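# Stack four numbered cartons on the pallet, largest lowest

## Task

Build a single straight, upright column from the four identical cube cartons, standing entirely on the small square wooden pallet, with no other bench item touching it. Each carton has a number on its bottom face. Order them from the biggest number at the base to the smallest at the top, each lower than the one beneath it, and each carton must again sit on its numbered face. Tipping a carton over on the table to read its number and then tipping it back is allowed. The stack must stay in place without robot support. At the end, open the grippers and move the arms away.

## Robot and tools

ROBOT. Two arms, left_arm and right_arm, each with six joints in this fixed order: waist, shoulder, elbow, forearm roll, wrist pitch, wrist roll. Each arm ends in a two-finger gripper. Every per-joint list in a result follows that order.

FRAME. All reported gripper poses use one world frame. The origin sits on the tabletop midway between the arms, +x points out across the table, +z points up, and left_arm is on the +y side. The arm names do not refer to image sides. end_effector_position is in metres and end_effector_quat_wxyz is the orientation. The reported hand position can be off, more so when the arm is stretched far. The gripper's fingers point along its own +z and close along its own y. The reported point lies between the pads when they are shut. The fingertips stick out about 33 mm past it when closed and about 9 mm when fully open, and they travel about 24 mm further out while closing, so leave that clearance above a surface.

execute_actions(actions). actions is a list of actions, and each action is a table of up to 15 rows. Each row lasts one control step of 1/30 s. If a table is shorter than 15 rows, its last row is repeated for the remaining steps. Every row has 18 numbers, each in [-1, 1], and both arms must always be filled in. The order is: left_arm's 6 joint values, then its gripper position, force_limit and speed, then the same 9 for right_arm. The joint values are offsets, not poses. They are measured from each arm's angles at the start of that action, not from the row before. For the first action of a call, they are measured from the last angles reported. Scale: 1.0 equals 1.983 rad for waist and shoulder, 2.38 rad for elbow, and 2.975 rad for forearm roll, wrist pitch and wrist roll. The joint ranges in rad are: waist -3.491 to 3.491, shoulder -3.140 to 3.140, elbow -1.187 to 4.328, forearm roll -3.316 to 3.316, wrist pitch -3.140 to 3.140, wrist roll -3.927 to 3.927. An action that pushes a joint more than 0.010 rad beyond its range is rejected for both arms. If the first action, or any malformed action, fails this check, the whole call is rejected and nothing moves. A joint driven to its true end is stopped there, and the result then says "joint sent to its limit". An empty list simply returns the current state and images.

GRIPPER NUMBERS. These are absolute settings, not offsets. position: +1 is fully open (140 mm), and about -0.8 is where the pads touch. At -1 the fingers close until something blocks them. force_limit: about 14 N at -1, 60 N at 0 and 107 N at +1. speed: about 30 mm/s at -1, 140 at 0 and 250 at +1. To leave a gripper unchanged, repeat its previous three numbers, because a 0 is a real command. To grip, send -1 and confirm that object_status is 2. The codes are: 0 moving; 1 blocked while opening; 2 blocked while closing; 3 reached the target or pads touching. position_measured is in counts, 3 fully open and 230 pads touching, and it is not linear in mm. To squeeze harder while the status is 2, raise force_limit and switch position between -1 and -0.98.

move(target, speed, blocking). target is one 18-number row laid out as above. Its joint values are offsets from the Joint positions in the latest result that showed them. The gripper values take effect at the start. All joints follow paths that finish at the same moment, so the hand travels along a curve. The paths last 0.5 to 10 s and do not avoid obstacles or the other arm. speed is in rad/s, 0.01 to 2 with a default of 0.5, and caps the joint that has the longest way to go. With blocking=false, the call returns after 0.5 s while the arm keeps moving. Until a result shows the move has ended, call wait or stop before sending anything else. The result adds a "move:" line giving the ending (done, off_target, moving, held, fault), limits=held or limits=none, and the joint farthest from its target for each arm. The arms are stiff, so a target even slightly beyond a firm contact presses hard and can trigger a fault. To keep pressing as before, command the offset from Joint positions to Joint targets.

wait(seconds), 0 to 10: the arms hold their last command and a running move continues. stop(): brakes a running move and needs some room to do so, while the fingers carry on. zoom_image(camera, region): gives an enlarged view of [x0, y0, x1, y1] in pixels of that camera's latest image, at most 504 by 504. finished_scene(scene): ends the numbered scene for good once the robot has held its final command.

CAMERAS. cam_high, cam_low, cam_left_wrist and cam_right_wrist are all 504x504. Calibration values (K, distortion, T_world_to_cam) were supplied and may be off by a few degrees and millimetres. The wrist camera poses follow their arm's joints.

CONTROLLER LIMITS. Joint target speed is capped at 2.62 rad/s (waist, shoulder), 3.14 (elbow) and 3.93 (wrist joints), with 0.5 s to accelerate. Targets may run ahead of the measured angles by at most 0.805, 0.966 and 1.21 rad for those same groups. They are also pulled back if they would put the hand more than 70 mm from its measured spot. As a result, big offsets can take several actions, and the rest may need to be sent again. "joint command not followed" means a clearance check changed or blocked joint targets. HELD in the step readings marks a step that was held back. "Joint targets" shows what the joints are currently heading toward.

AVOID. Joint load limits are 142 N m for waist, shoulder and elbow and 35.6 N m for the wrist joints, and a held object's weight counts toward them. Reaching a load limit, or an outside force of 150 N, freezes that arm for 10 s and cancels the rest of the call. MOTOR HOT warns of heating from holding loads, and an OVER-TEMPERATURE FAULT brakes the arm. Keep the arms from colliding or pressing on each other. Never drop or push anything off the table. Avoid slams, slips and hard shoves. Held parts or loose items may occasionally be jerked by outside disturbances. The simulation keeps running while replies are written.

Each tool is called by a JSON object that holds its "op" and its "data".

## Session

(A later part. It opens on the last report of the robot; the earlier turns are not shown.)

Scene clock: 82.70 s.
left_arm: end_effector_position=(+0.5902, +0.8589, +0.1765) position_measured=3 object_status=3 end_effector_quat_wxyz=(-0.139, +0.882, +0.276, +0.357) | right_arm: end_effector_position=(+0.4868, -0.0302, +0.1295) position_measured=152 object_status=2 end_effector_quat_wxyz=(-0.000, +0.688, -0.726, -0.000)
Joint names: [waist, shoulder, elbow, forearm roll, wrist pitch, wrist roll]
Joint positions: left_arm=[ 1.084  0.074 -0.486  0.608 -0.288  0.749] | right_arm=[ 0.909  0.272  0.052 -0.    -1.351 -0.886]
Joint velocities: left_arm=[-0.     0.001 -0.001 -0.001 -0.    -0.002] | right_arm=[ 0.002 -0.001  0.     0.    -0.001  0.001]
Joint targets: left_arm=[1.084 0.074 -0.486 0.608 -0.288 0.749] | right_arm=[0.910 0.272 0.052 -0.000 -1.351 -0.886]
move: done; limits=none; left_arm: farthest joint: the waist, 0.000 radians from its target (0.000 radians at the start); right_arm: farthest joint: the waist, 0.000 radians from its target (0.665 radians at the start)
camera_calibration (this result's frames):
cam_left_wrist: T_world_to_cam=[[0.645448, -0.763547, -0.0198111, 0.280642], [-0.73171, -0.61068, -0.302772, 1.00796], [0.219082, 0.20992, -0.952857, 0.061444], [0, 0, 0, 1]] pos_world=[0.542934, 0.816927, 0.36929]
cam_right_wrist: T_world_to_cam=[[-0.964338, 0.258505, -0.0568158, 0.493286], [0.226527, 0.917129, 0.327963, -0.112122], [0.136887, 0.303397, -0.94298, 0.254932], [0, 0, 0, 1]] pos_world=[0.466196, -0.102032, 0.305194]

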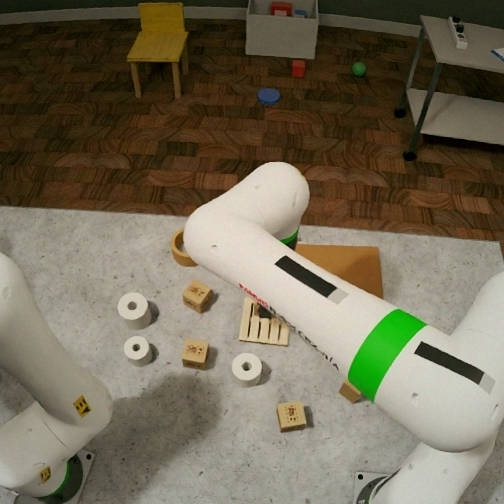

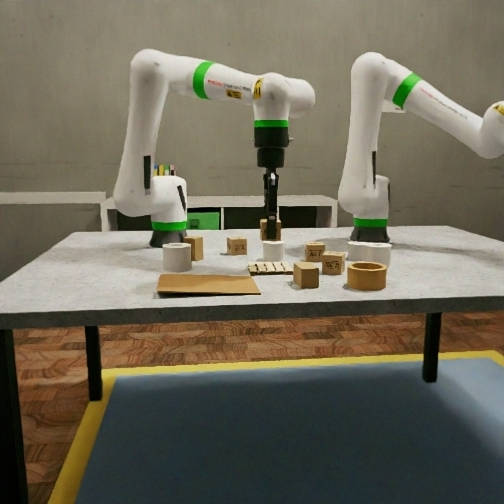

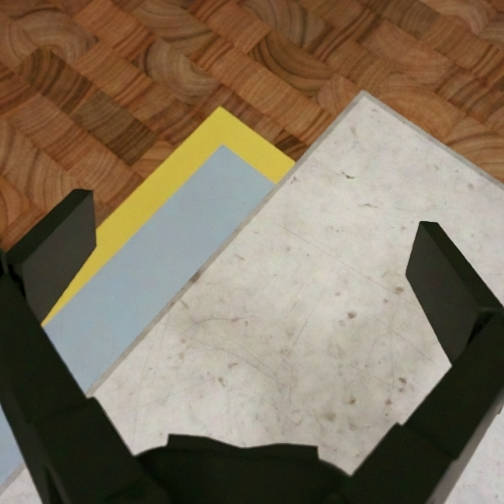

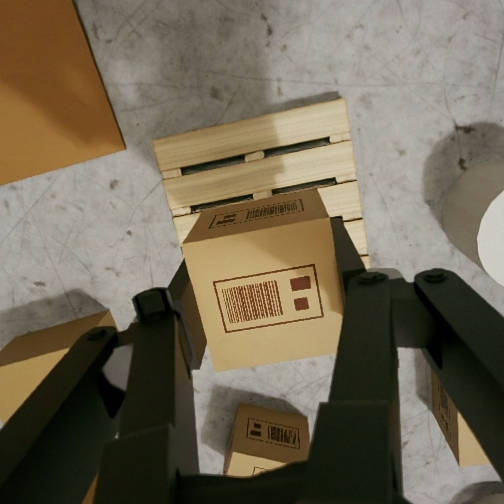

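{"op": "move", "data": {"target": [0,0,0,0,0,0,1,0,0,-0.0027,0.0274,-0.0379,0,0.0487,0.0018,-1,0,0], "speed": 0.25}}

{"op": "zoom_image", "data": {"camera": "cam_low", "region": [220,210,320,290]}}

Scene clock: 84.40 s.
left_arm: end_effector_position=(+0.5902, +0.8589, +0.1765) position_measured=3 object_status=3 end_effector_quat_wxyz=(-0.139, +0.882, +0.276, +0.357) | right_arm: end_effector_position=(+0.4908, -0.0300, +0.0635) position_measured=152 object_status=2 end_effector_quat_wxyz=(-0.000, +0.688, -0.726, -0.000)
Joint names: [waist, shoulder, elbow, forearm roll, wrist pitch, wrist roll]
Joint positions: left_arm=[ 1.084  0.074 -0.486  0.608 -0.288  0.749] | right_arm=[ 0.904  0.326 -0.038 -0.    -1.206 -0.881]
Joint velocities: left_arm=[ 0.     0.001  0.    -0.    -0.     0.001] | right_arm=[-0.    -0.    -0.001  0.     0.001  0.001]
Joint targets: left_arm=[1.084 0.074 -0.486 0.608 -0.288 0.749] | right_arm=[0.904 0.326 -0.038 -0.000 -1.206 -0.881]
move: done; limits=none; left_arm: farthest joint: the waist, 0.000 radians from its target (0.000 radians at the start); right_arm: farthest joint: the waist, 0.000 radians from its target (0.006 radians at the start)
camera_calibration (this result's frames):
cam_left_wrist: T_world_to_cam=[[0.645448, -0.763547, -0.0198111, 0.280642], [-0.73171, -0.61068, -0.302772, 1.00796], [0.219082, 0.20992, -0.952857, 0.061444], [0, 0, 0, 1]] pos_world=[0.542934, 0.816927, 0.36929]
cam_right_wrist: T_world_to_cam=[[-0.964313, 0.258558, -0.0569935, 0.493359], [0.226481, 0.917035, 0.328257, -0.0915388], [0.137139, 0.303635, -0.942867, 0.191992], [0, 0, 0, 1]] pos_world=[0.470155, -0.101913, 0.23919]

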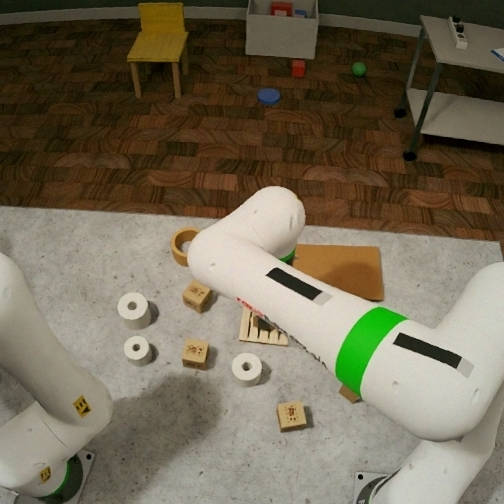

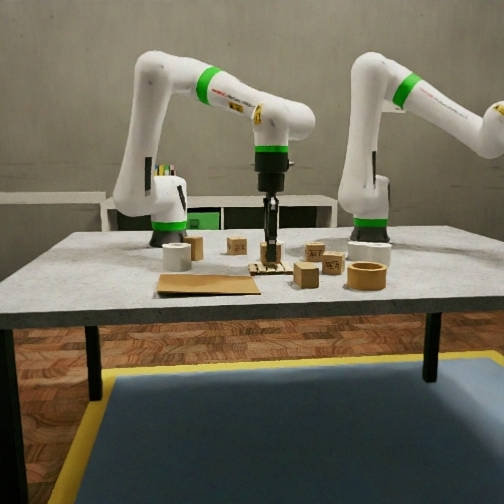

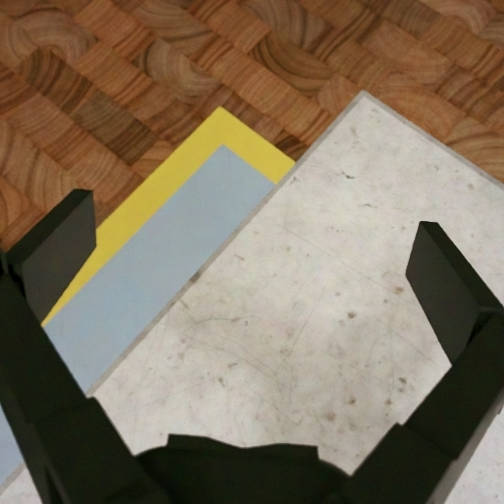

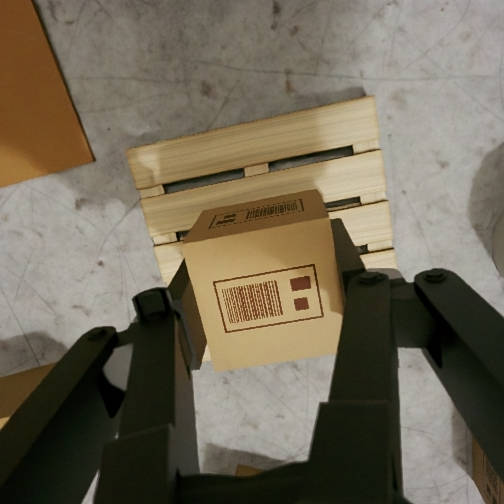

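Region (220, 210, 320, 290) of cam_low's 504x504 image, scaled by 5.040, with more detail than that image has; it fills the top 403 rows of this view, and the rest is white.

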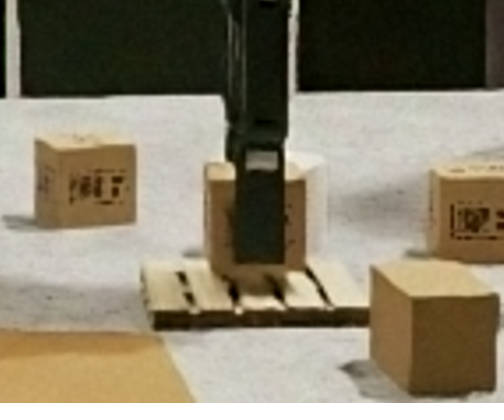

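{"op": "move", "data": {"target": [0,0,0,0,0,0,1,0,0,0,0.0017,-0.0023,0,0.003,0,-1,0,0], "speed": 0.05}}

{"op": "zoom_image", "data": {"camera": "cam_low", "region": [220,210,320,290]}}

Scene clock: 85.43 s.
left_arm: end_effector_position=(+0.5902, +0.8589, +0.1765) position_measured=3 object_status=3 end_effector_quat_wxyz=(-0.139, +0.882, +0.276, +0.357) | right_arm: end_effector_position=(+0.4908, -0.0301, +0.0596) position_measured=152 object_status=2 end_effector_quat_wxyz=(-0.000, +0.688, -0.726, -0.000)
Joint names: [waist, shoulder, elbow, forearm roll, wrist pitch, wrist roll]
Joint positions: left_arm=[ 1.084  0.074 -0.486  0.608 -0.288  0.749] | right_arm=[ 0.904  0.33  -0.044 -0.    -1.197 -0.881]
Joint velocities: left_arm=[ 0.     0.001  0.     0.    -0.     0.002] | right_arm=[ 0.001 -0.    -0.001  0.     0.001 -0.   ]
Joint targets: left_arm=[1.084 0.074 -0.486 0.608 -0.288 0.749] | right_arm=[0.904 0.330 -0.044 -0.000 -1.197 -0.881]
move: done; limits=none; left_arm: farthest joint: the waist, 0.000 radians from its target (0.000 radians at the start); right_arm: farthest joint: the waist, 0.000 radians from its target (0.000 radians at the start)
camera_calibration (this result's frames):
cam_left_wrist: T_world_to_cam=[[0.645448, -0.763547, -0.0198111, 0.280642], [-0.73171, -0.61068, -0.302772, 1.00796], [0.219082, 0.20992, -0.952857, 0.061444], [0, 0, 0, 1]] pos_world=[0.542934, 0.816927, 0.36929]
cam_right_wrist: T_world_to_cam=[[-0.964309, 0.258564, -0.0570335, 0.493121], [0.226464, 0.917014, 0.328327, -0.0902099], [0.137194, 0.303693, -0.942841, 0.188249], [0, 0, 0, 1]] pos_world=[0.470124, -0.10195, 0.235232]

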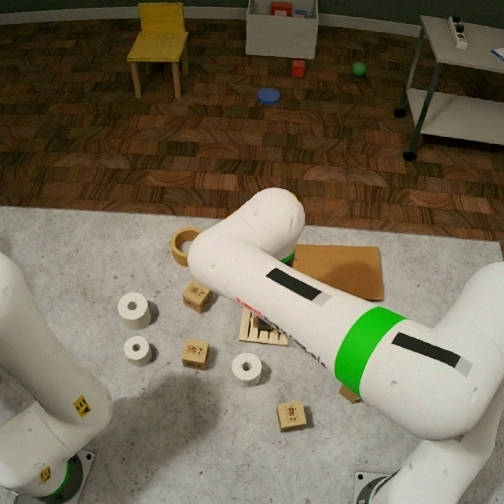

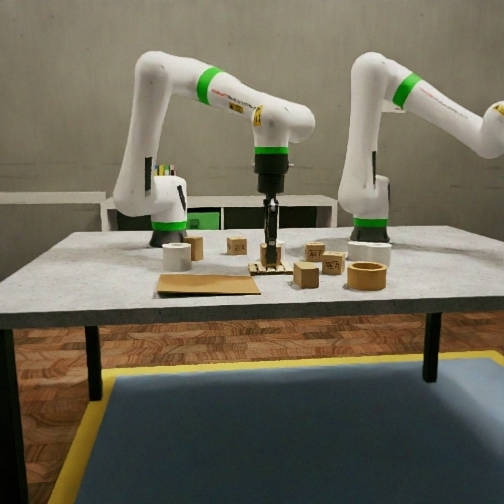

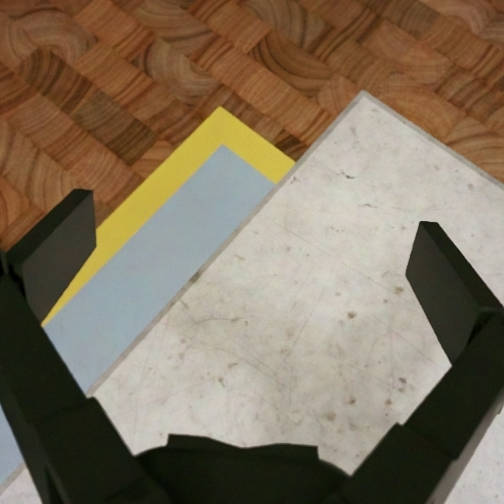

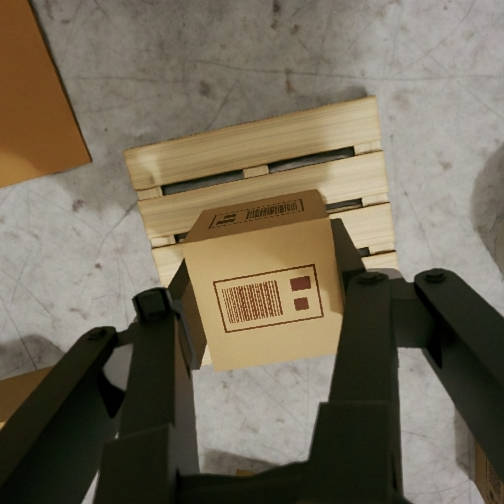

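Region (220, 210, 320, 290) of cam_low's 504x504 image, scaled by 5.040, with more detail than that image has; it fills the top 403 rows of this view, and the rest is white.

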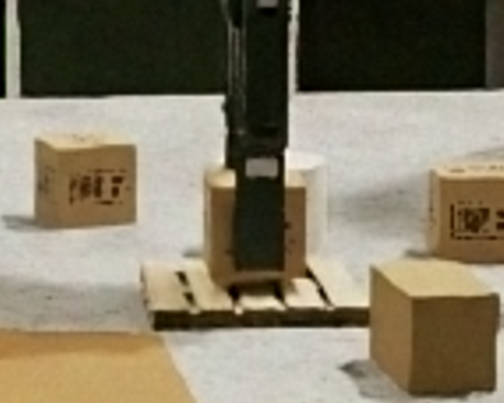

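{"op": "move", "data": {"target": [0,0,0,0,0,0,1,0,0,0,0,0,0,0,0,0.4,0,-0.5]}}

{"op": "move", "data": {"target": [0,0,0,0,0,0,1,0,0,0,-0.029,0.06,0,-0.068,0,0.4,0,0], "speed": 0.6}}

Scene clock: 86.60 s.
left_arm: end_effector_position=(+0.5902, +0.8589, +0.1765) position_measured=3 object_status=3 end_effector_quat_wxyz=(-0.139, +0.882, +0.276, +0.357) | right_arm: end_effector_position=(+0.4908, -0.0301, +0.0595) position_measured=78 object_status=0 end_effector_quat_wxyz=(-0.000, +0.688, -0.726, -0.000)
Joint names: [waist, shoulder, elbow, forearm roll, wrist pitch, wrist roll]
Joint positions: left_arm=[ 1.084  0.074 -0.486  0.608 -0.288  0.749] | right_arm=[ 0.904  0.33  -0.044 -0.    -1.197 -0.881]
Joint velocities: left_arm=[-0.002  0.    -0.001  0.001 -0.    -0.002] | right_arm=[-0. -0.  0.  0. -0. -0.]
Joint targets: left_arm=[1.084 0.074 -0.486 0.608 -0.288 0.749] | right_arm=[0.904 0.330 -0.044 -0.000 -1.197 -0.881]
move: done; limits=none; left_arm: farthest joint: the waist, 0.000 radians from its target (0.000 radians at the start); right_arm: farthest joint: the waist, 0.000 radians from its target (0.000 radians at the start)
camera_calibration (this result's frames):
cam_left_wrist: T_world_to_cam=[[0.645448, -0.763547, -0.0198109, 0.280642], [-0.73171, -0.61068, -0.302772, 1.00796], [0.219082, 0.209919, -0.952857, 0.0614441], [0, 0, 0, 1]] pos_world=[0.542934, 0.816927, 0.36929]
cam_right_wrist: T_world_to_cam=[[-0.964309, 0.258564, -0.0570298, 0.493117], [0.226466, 0.917016, 0.32832, -0.0901936], [0.137189, 0.303687, -0.942843, 0.188212], [0, 0, 0, 1]] pos_world=[0.470123, -0.101951, 0.235189]

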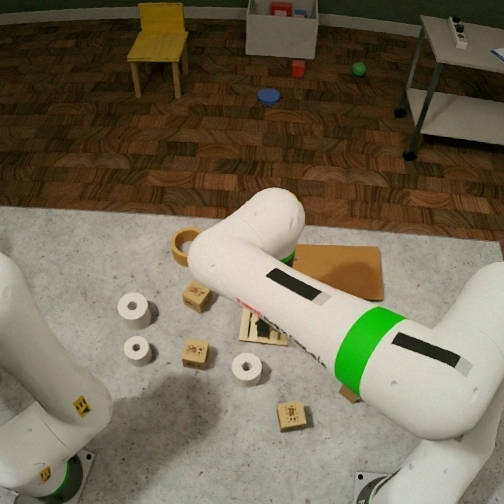

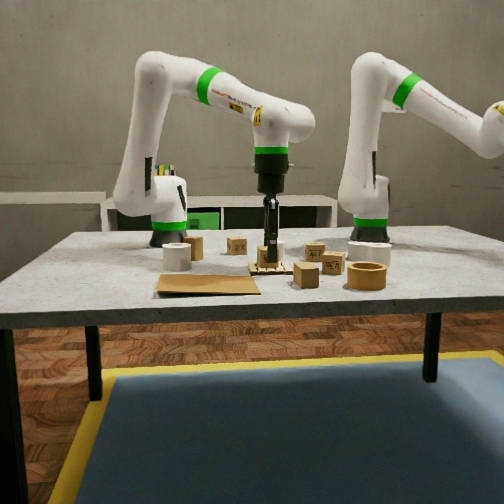

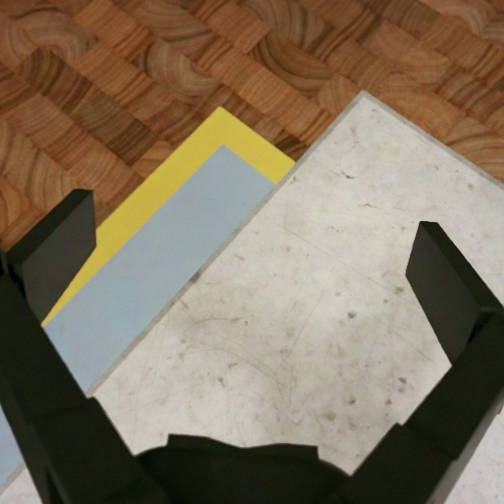

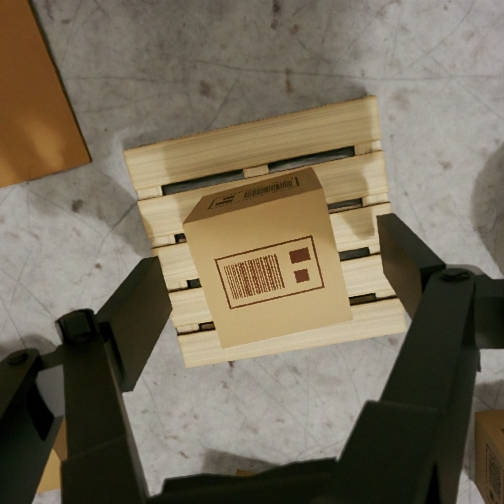

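Scene clock: 87.50 s.
left_arm: end_effector_position=(+0.5902, +0.8589, +0.1765) position_measured=3 object_status=3 end_effector_quat_wxyz=(-0.139, +0.882, +0.276, +0.357) | right_arm: end_effector_position=(+0.4908, -0.0301, +0.1493) position_measured=78 object_status=3 end_effector_quat_wxyz=(+0.001, +0.688, -0.726, -0.000)
Joint names: [waist, shoulder, elbow, forearm roll, wrist pitch, wrist roll]
Joint positions: left_arm=[ 1.084  0.074 -0.486  0.608 -0.288  0.749] | right_arm=[ 0.904  0.272  0.099 -0.    -1.399 -0.881]
Joint velocities: left_arm=[ 0.002  0.001  0.001 -0.001  0.     0.002] | right_arm=[ 0.    -0.     0.001 -0.    -0.001  0.   ]
Joint targets: left_arm=[1.084 0.074 -0.486 0.608 -0.288 0.749] | right_arm=[0.904 0.272 0.099 -0.000 -1.399 -0.881]
move: done; limits=none; left_arm: farthest joint: the waist, 0.000 radians from its target (0.000 radians at the start); right_arm: farthest joint: the waist, 0.000 radians from its target (0.000 radians at the start)
camera_calibration (this result's frames):
cam_left_wrist: T_world_to_cam=[[0.645448, -0.763547, -0.0198109, 0.280642], [-0.73171, -0.61068, -0.302772, 1.00796], [0.219082, 0.209919, -0.952857, 0.0614441], [0, 0, 0, 1]] pos_world=[0.542934, 0.816927, 0.36929]
cam_right_wrist: T_world_to_cam=[[-0.964401, 0.258426, -0.056088, 0.49812], [0.226863, 0.91751, 0.326662, -0.119573], [0.135879, 0.302309, -0.943476, 0.273529], [0, 0, 0, 1]] pos_world=[0.470347, -0.101708, 0.325067]

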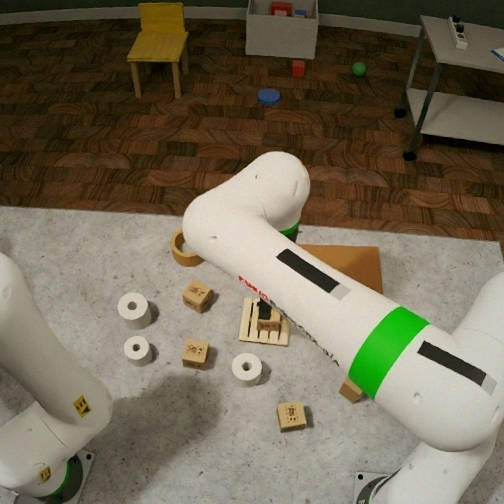

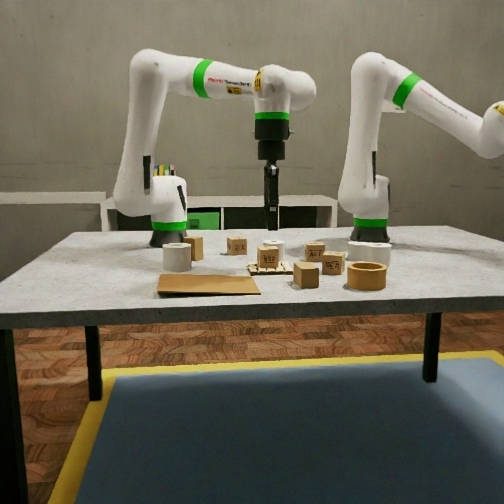

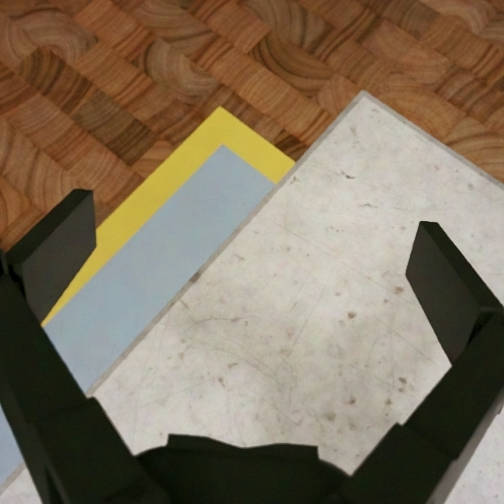

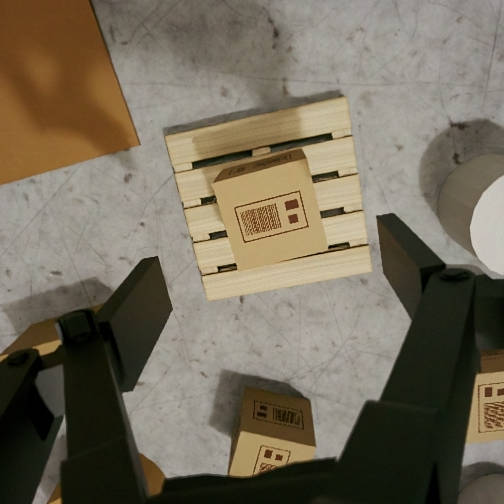

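{"op": "move", "data": {"target": [0,0,0,0,0,0,1,0,0,0.1684,0.0716,0.0697,0,-0.0074,-0.1355,0.4,0,0], "speed": 1}}

{"op": "move", "data": {"target": [0,0,0,0,0,0,1,0,0,0,0,-0.1021,0,0.0817,0,0.4,0,0], "speed": 0.4}}

{"op": "move", "data": {"target": [0,0,0,0,0,0,1,0,0,0,0,0,0,0,0,-1,0,0]}}

{"op": "move", "data": {"target": [0,0,0,0,0,0,1,0,0,0,0,0.15,0,-0.12,0,-1,0,0], "speed": 0.8}}

{"op": "move", "data": {"target": [0,0,0,0,0,0,1,0,0,-0.1734,-0.0855,-0.0827,0,0.0089,0.1623,-1,0,0], "speed": 1}}

{"op": "move", "data": {"target": [0,0,0,0,0,0,1,0,0,0,0.0137,-0.06,0,0.0571,0,-1,0,0], "speed": 0.25}}

{"op": "zoom_image", "data": {"camera": "cam_low", "region": [220,200,320,280]}}

Scene clock: 89.87 s.
left_arm: end_effector_position=(+0.5902, +0.8589, +0.1765) position_measured=3 object_status=3 end_effector_quat_wxyz=(-0.139, +0.882, +0.276, +0.357) | right_arm: end_effector_position=(+0.3883, +0.1550, +0.1398) position_measured=78 object_status=3 end_effector_quat_wxyz=(-0.000, +0.663, -0.749, -0.000)
Joint names: [waist, shoulder, elbow, forearm roll, wrist pitch, wrist roll]
Joint positions: left_arm=[ 1.084  0.074 -0.486  0.608 -0.288  0.749] | right_arm=[ 1.238  0.414  0.265 -0.    -1.421 -1.284]
Joint velocities: left_arm=[ 0.     0.001 -0.    -0.001 -0.    -0.   ] | right_arm=[ 0.002  0.001  0.001 -0.    -0.    -0.002]
Joint targets: left_arm=[1.084 0.074 -0.486 0.608 -0.288 0.749] | right_arm=[1.238 0.414 0.265 -0.000 -1.421 -1.284]
move: done; limits=none; left_arm: farthest joint: the waist, 0.000 radians from its target (0.000 radians at the start); right_arm: farthest joint: the waist, 0.000 radians from its target (0.334 radians at the start)
camera_calibration (this result's frames):
cam_left_wrist: T_world_to_cam=[[0.645448, -0.763547, -0.0198111, 0.280642], [-0.73171, -0.61068, -0.302772, 1.00796], [0.219082, 0.20992, -0.952857, 0.0614439], [0, 0, 0, 1]] pos_world=[0.542934, 0.816927, 0.36929]
cam_right_wrist: T_world_to_cam=[[-0.944176, 0.32451, -0.0567889, 0.332951], [0.289325, 0.89923, 0.328141, -0.284661], [0.157551, 0.293392, -0.94292, 0.215498], [0, 0, 0, 1]] pos_world=[0.362772, 0.084704, 0.315514]

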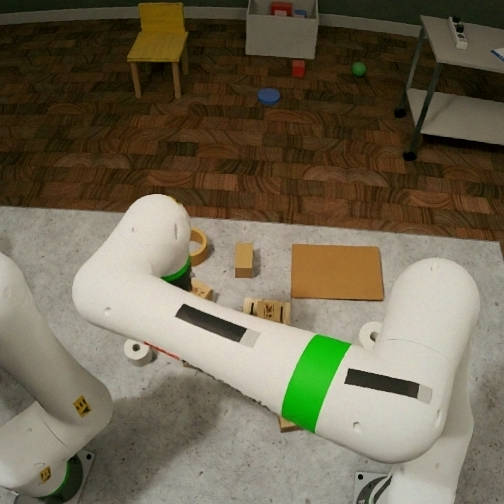

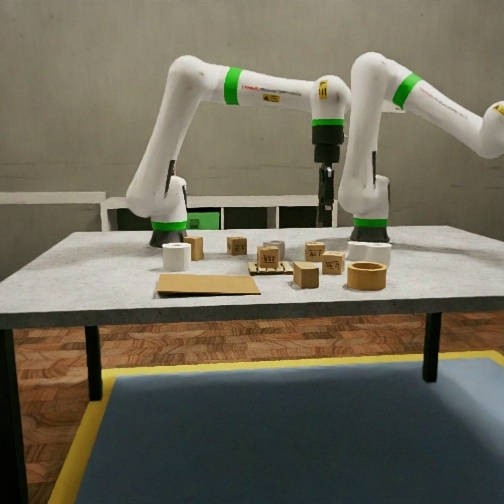

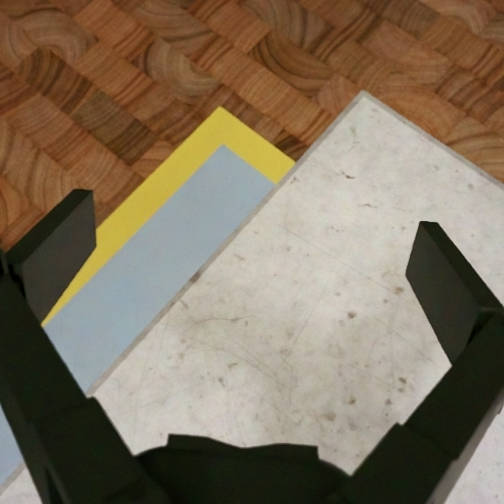

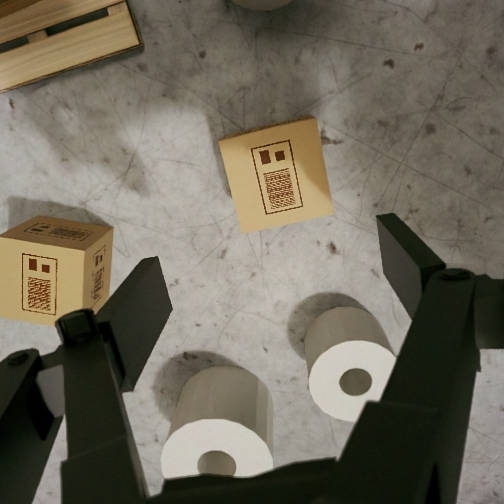

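Scene clock: 90.97 s.
left_arm: end_effector_position=(+0.5902, +0.8589, +0.1765) position_measured=3 object_status=3 end_effector_quat_wxyz=(-0.139, +0.882, +0.276, +0.357) | right_arm: end_effector_position=(+0.3772, +0.1294, +0.0394) position_measured=78 object_status=3 end_effector_quat_wxyz=(-0.000, +0.663, -0.749, -0.000)
Joint names: [waist, shoulder, elbow, forearm roll, wrist pitch, wrist roll]
Joint positions: left_arm=[ 1.084  0.074 -0.486  0.608 -0.288  0.749] | right_arm=[ 1.238  0.414  0.022 -0.    -1.178 -1.284]
Joint velocities: left_arm=[ 0.001  0.    -0.    -0.001  0.    -0.001] | right_arm=[ 0.001 -0.    -0.001  0.     0.001 -0.001]
Joint targets: left_arm=[1.084 0.074 -0.486 0.608 -0.288 0.749] | right_arm=[1.238 0.414 0.022 -0.000 -1.178 -1.284]
move: done; limits=none; left_arm: farthest joint: the waist, 0.000 radians from its target (0.000 radians at the start); right_arm: farthest joint: the waist, 0.000 radians from its target (0.000 radians at the start)
camera_calibration (this result's frames):
cam_left_wrist: T_world_to_cam=[[0.645448, -0.763547, -0.0198112, 0.280642], [-0.73171, -0.61068, -0.302772, 1.00796], [0.219082, 0.20992, -0.952857, 0.0614439], [0, 0, 0, 1]] pos_world=[0.542934, 0.816927, 0.36929]
cam_right_wrist: T_world_to_cam=[[-0.944165, 0.324538, -0.0568121, 0.325068], [0.289337, 0.899207, 0.328195, -0.225547], [0.157598, 0.293432, -0.9429, 0.130036], [0, 0, 0, 1]] pos_world=[0.351683, 0.0591598, 0.215102]

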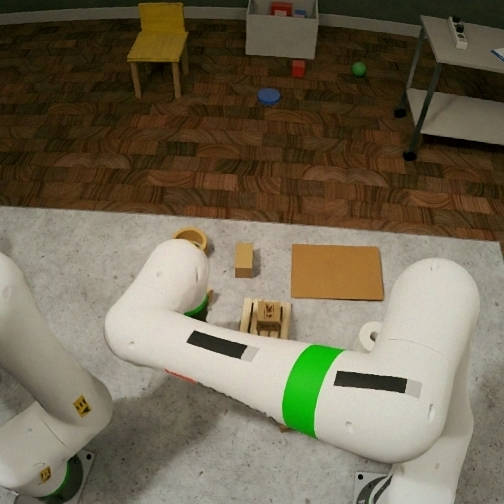

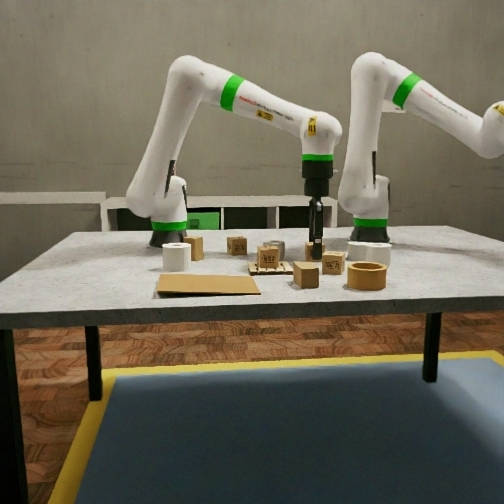

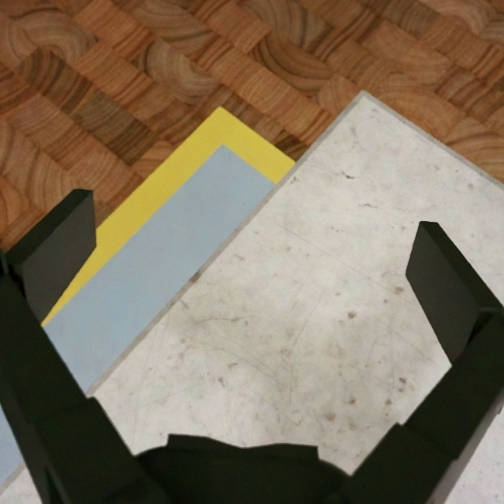

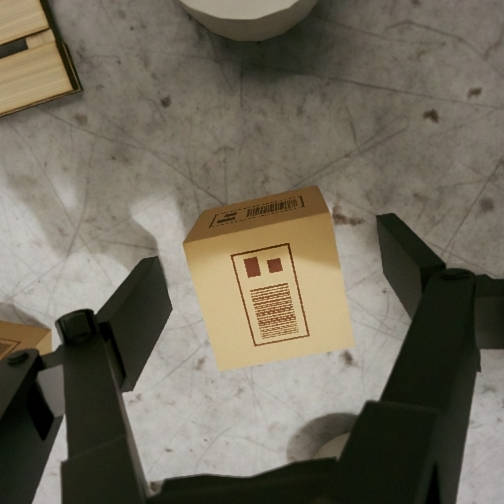

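Scene clock: 91.53 s.
left_arm: end_effector_position=(+0.5902, +0.8589, +0.1765) position_measured=3 object_status=3 end_effector_quat_wxyz=(-0.139, +0.882, +0.276, +0.357) | right_arm: end_effector_position=(+0.3772, +0.1294, +0.0394) position_measured=152 object_status=2 end_effector_quat_wxyz=(-0.000, +0.663, -0.749, -0.000)
Joint names: [waist, shoulder, elbow, forearm roll, wrist pitch, wrist roll]
Joint positions: left_arm=[ 1.084  0.074 -0.486  0.608 -0.288  0.749] | right_arm=[ 1.238  0.414  0.022 -0.    -1.178 -1.284]
Joint velocities: left_arm=[ 0.     0.002 -0.     0.001 -0.    -0.001] | right_arm=[-0.  0. -0.  0.  0.  0.]
Joint targets: left_arm=[1.084 0.074 -0.486 0.608 -0.288 0.749] | right_arm=[1.238 0.414 0.022 -0.000 -1.178 -1.284]
move: done; limits=none; left_arm: farthest joint: the waist, 0.000 radians from its target (0.000 radians at the start); right_arm: farthest joint: the waist, 0.000 radians from its target (0.000 radians at the start)
camera_calibration (this result's frames):
cam_left_wrist: T_world_to_cam=[[0.645448, -0.763547, -0.0198109, 0.280642], [-0.73171, -0.61068, -0.302772, 1.00796], [0.219082, 0.209919, -0.952857, 0.0614441], [0, 0, 0, 1]] pos_world=[0.542934, 0.816927, 0.36929]
cam_right_wrist: T_world_to_cam=[[-0.944166, 0.324536, -0.056812, 0.325067], [0.289335, 0.899207, 0.328194, -0.225538], [0.157597, 0.293432, -0.9429, 0.130028], [0, 0, 0, 1]] pos_world=[0.351682, 0.0591554, 0.215091]

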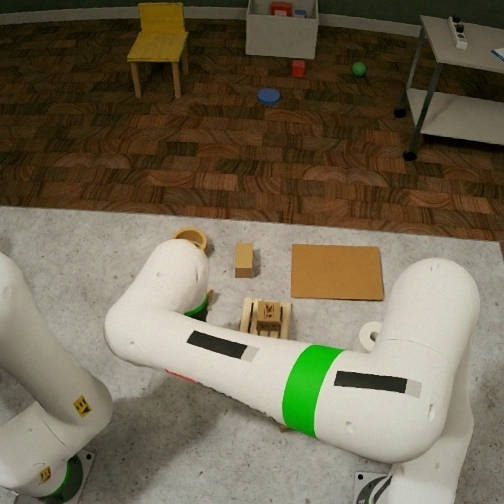

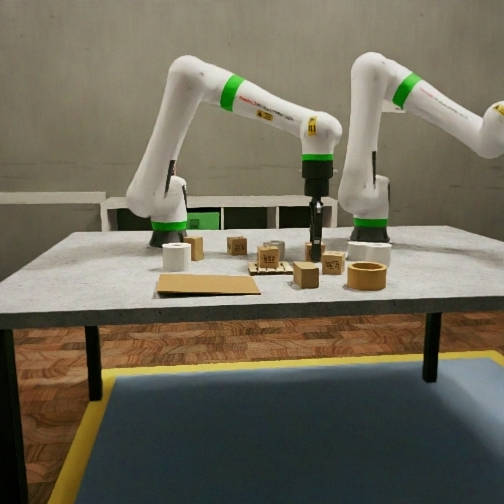

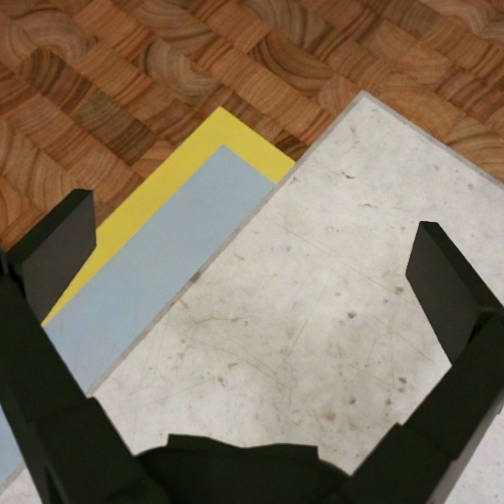

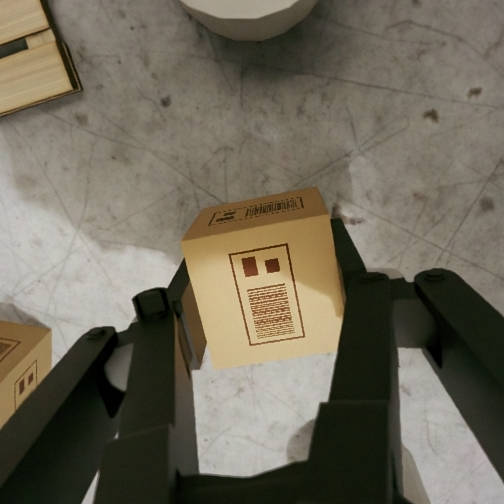

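Scene clock: 92.57 s.
left_arm: end_effector_position=(+0.5902, +0.8589, +0.1765) position_measured=3 object_status=3 end_effector_quat_wxyz=(-0.139, +0.882, +0.276, +0.357) | right_arm: end_effector_position=(+0.3901, +0.1592, +0.1886) position_measured=152 object_status=2 end_effector_quat_wxyz=(-0.000, +0.663, -0.749, -0.000)
Joint names: [waist, shoulder, elbow, forearm roll, wrist pitch, wrist roll]
Joint positions: left_arm=[ 1.084  0.074 -0.486  0.608 -0.288  0.749] | right_arm=[ 1.238  0.414  0.379 -0.    -1.535 -1.284]
Joint velocities: left_arm=[ 0.001  0.001 -0.     0.     0.    -0.001] | right_arm=[ 0.    -0.     0.002  0.001 -0.001 -0.001]
Joint targets: left_arm=[1.084 0.074 -0.486 0.608 -0.288 0.749] | right_arm=[1.238 0.414 0.379 -0.000 -1.535 -1.284]
move: done; limits=none; left_arm: farthest joint: the waist, 0.000 radians from its target (0.000 radians at the start); right_arm: farthest joint: the waist, 0.000 radians from its target (0.000 radians at the start)
camera_calibration (this result's frames):
cam_left_wrist: T_world_to_cam=[[0.645448, -0.763547, -0.019811, 0.280642], [-0.73171, -0.61068, -0.302772, 1.00796], [0.219082, 0.20992, -0.952857, 0.061444], [0, 0, 0, 1]] pos_world=[0.542934, 0.816927, 0.36929]
cam_right_wrist: T_world_to_cam=[[-0.9442, 0.324439, -0.0567869, 0.336064], [0.289257, 0.899247, 0.328155, -0.304901], [0.157532, 0.293418, -0.942916, 0.259954], [0, 0, 0, 1]] pos_world=[0.364555, 0.0888742, 0.364253]

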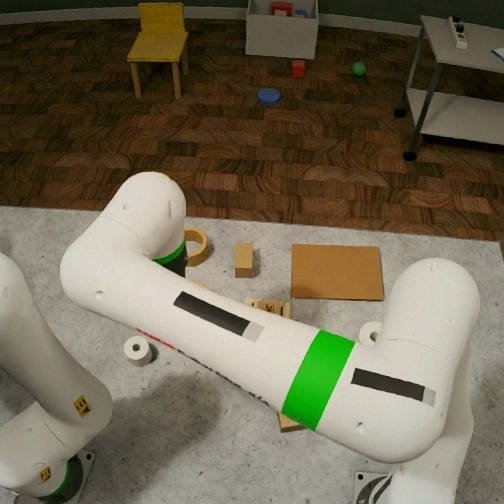

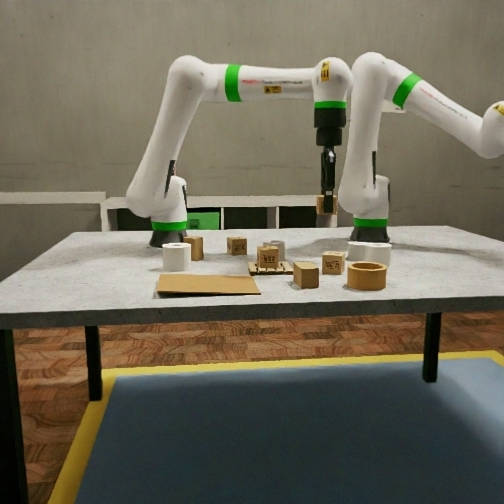

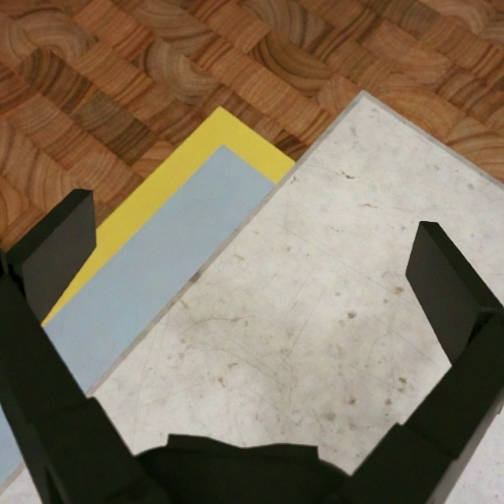

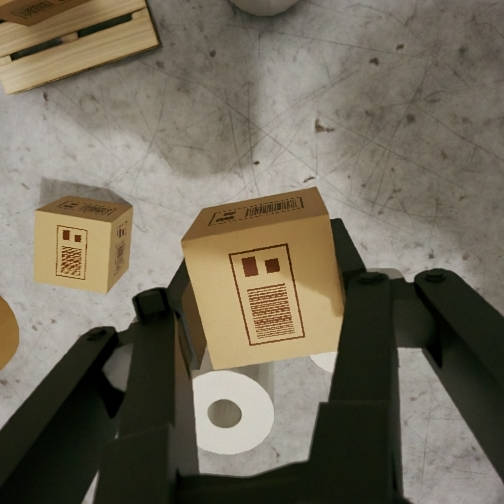

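Scene clock: 93.70 s.
left_arm: end_effector_position=(+0.5902, +0.8589, +0.1765) position_measured=3 object_status=3 end_effector_quat_wxyz=(-0.139, +0.882, +0.276, +0.357) | right_arm: end_effector_position=(+0.4904, -0.0382, +0.1993) position_measured=152 object_status=2 end_effector_quat_wxyz=(+0.000, +0.713, -0.701, -0.000)
Joint names: [waist, shoulder, elbow, forearm roll, wrist pitch, wrist roll]
Joint positions: left_arm=[ 1.084  0.074 -0.486  0.608 -0.288  0.749] | right_arm=[ 0.894  0.245  0.182 -0.    -1.509 -0.801]
Joint velocities: left_arm=[ 0.001 -0.002 -0.     0.001 -0.     0.002] | right_arm=[-0.001  0.    -0.    -0.     0.     0.001]
Joint targets: left_arm=[1.084 0.074 -0.486 0.608 -0.288 0.749] | right_arm=[0.894 0.245 0.182 -0.000 -1.509 -0.801]
move: done; limits=none; left_arm: farthest joint: the waist, 0.000 radians from its target (0.000 radians at the start); right_arm: farthest joint: the waist, 0.000 radians from its target (0.344 radians at the start)
camera_calibration (this result's frames):
cam_left_wrist: T_world_to_cam=[[0.645448, -0.763547, -0.0198109, 0.280642], [-0.73171, -0.61068, -0.302772, 1.00796], [0.219082, 0.20992, -0.952857, 0.061444], [0, 0, 0, 1]] pos_world=[0.542934, 0.816927, 0.36929]
cam_right_wrist: T_world_to_cam=[[-0.980051, 0.190525, -0.0565772, 0.50785], [0.16204, 0.930812, 0.327615, -0.0962622], [0.115082, 0.311912, -0.943116, 0.33377], [0, 0, 0, 1]] pos_world=[0.474907, -0.111263, 0.375053]

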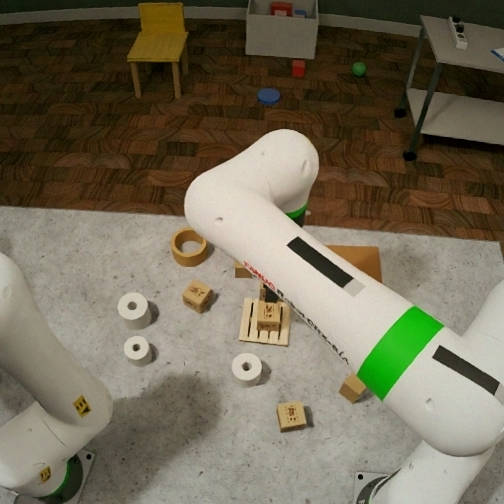

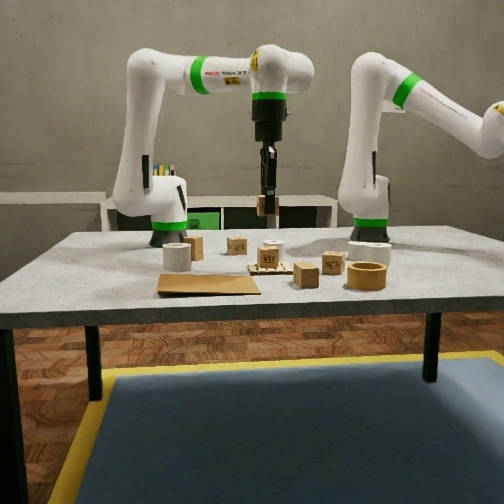

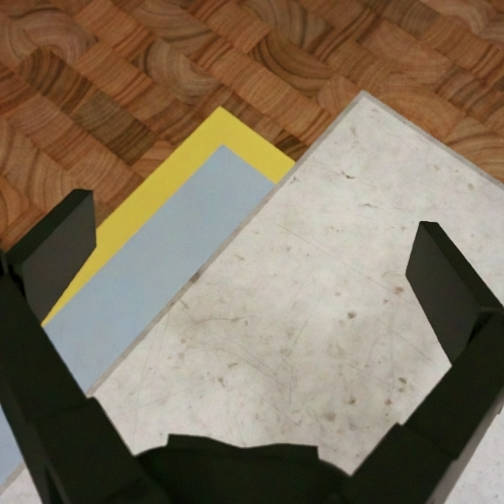

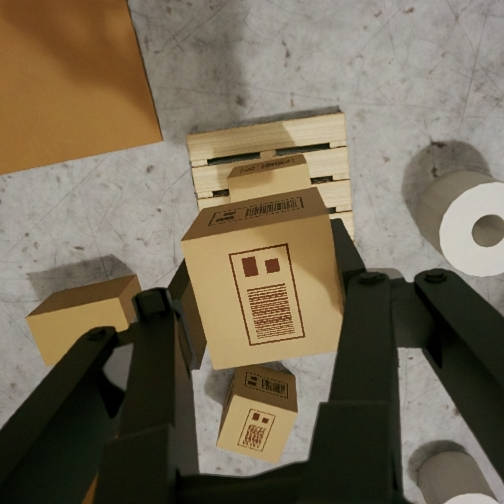

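Scene clock: 94.80 s.
left_arm: end_effector_position=(+0.5902, +0.8589, +0.1765) position_measured=3 object_status=3 end_effector_quat_wxyz=(-0.139, +0.882, +0.276, +0.357) | right_arm: end_effector_position=(+0.4904, -0.0382, +0.1243) position_measured=152 object_status=2 end_effector_quat_wxyz=(+0.000, +0.713, -0.701, -0.000)
Joint names: [waist, shoulder, elbow, forearm roll, wrist pitch, wrist roll]
Joint positions: left_arm=[ 1.084  0.074 -0.486  0.608 -0.288  0.749] | right_arm=[ 0.894  0.272  0.039 -0.    -1.339 -0.801]
Joint velocities: left_arm=[ 0.    -0.001 -0.001 -0.001 -0.    -0.001] | right_arm=[ 0.     0.    -0.001  0.     0.001 -0.   ]
Joint targets: left_arm=[1.084 0.074 -0.486 0.608 -0.288 0.749] | right_arm=[0.894 0.272 0.039 -0.000 -1.339 -0.801]
move: done; limits=none; left_arm: farthest joint: the waist, 0.000 radians from its target (0.000 radians at the start); right_arm: farthest joint: the waist, 0.000 radians from its target (0.000 radians at the start)
camera_calibration (this result's frames):
cam_left_wrist: T_world_to_cam=[[0.645448, -0.763547, -0.0198111, 0.280643], [-0.73171, -0.61068, -0.302772, 1.00796], [0.219082, 0.209919, -0.952857, 0.0614442], [0, 0, 0, 1]] pos_world=[0.542934, 0.816927, 0.36929]
cam_right_wrist: T_world_to_cam=[[-0.980044, 0.190571, -0.0565431, 0.503618], [0.162102, 0.930824, 0.327552, -0.0717073], [0.115053, 0.311849, -0.94314, 0.26305], [0, 0, 0, 1]] pos_world=[0.474927, -0.11126, 0.300057]

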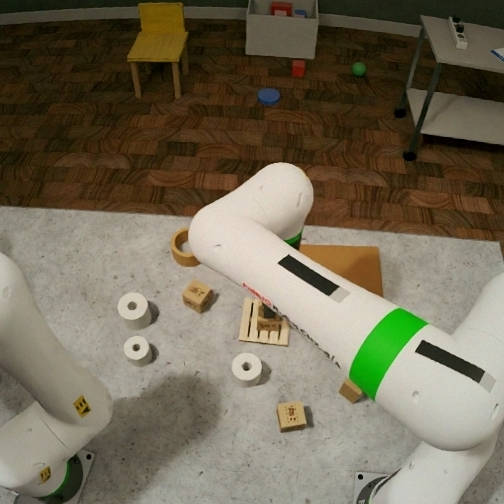

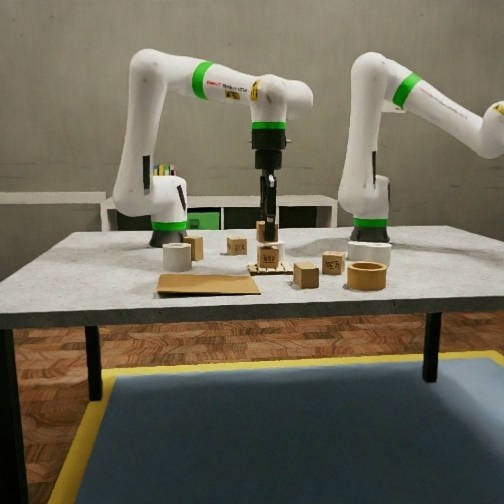

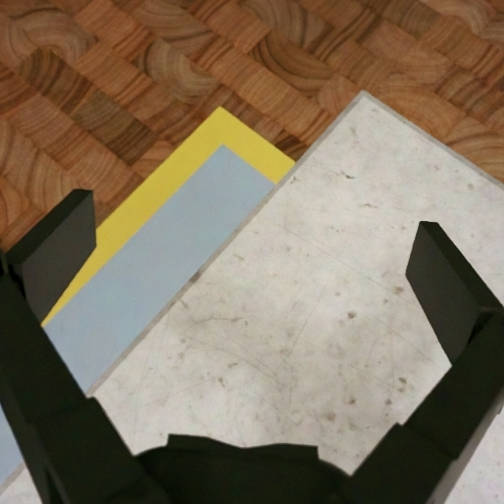

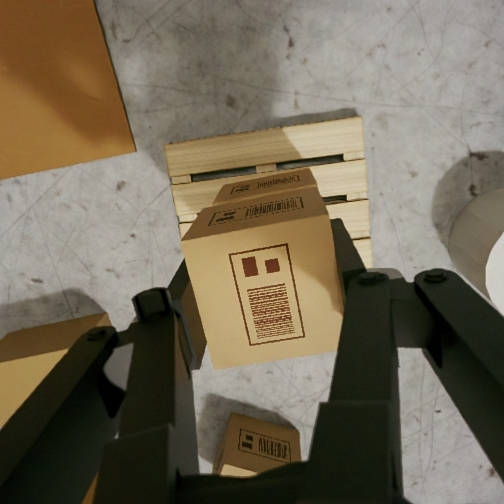

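Region (220, 200, 320, 280) of cam_low's 504x504 image, scaled by 5.040, with more detail than that image has; it fills the top 403 rows of this view, and the rest is white.

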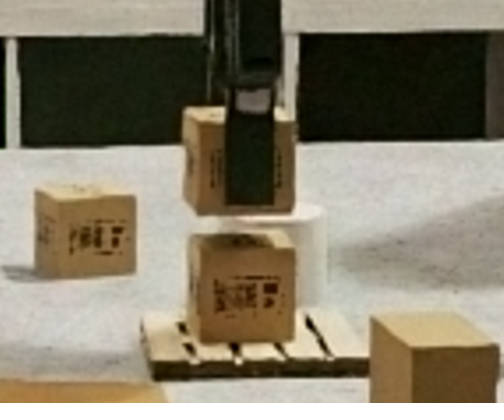

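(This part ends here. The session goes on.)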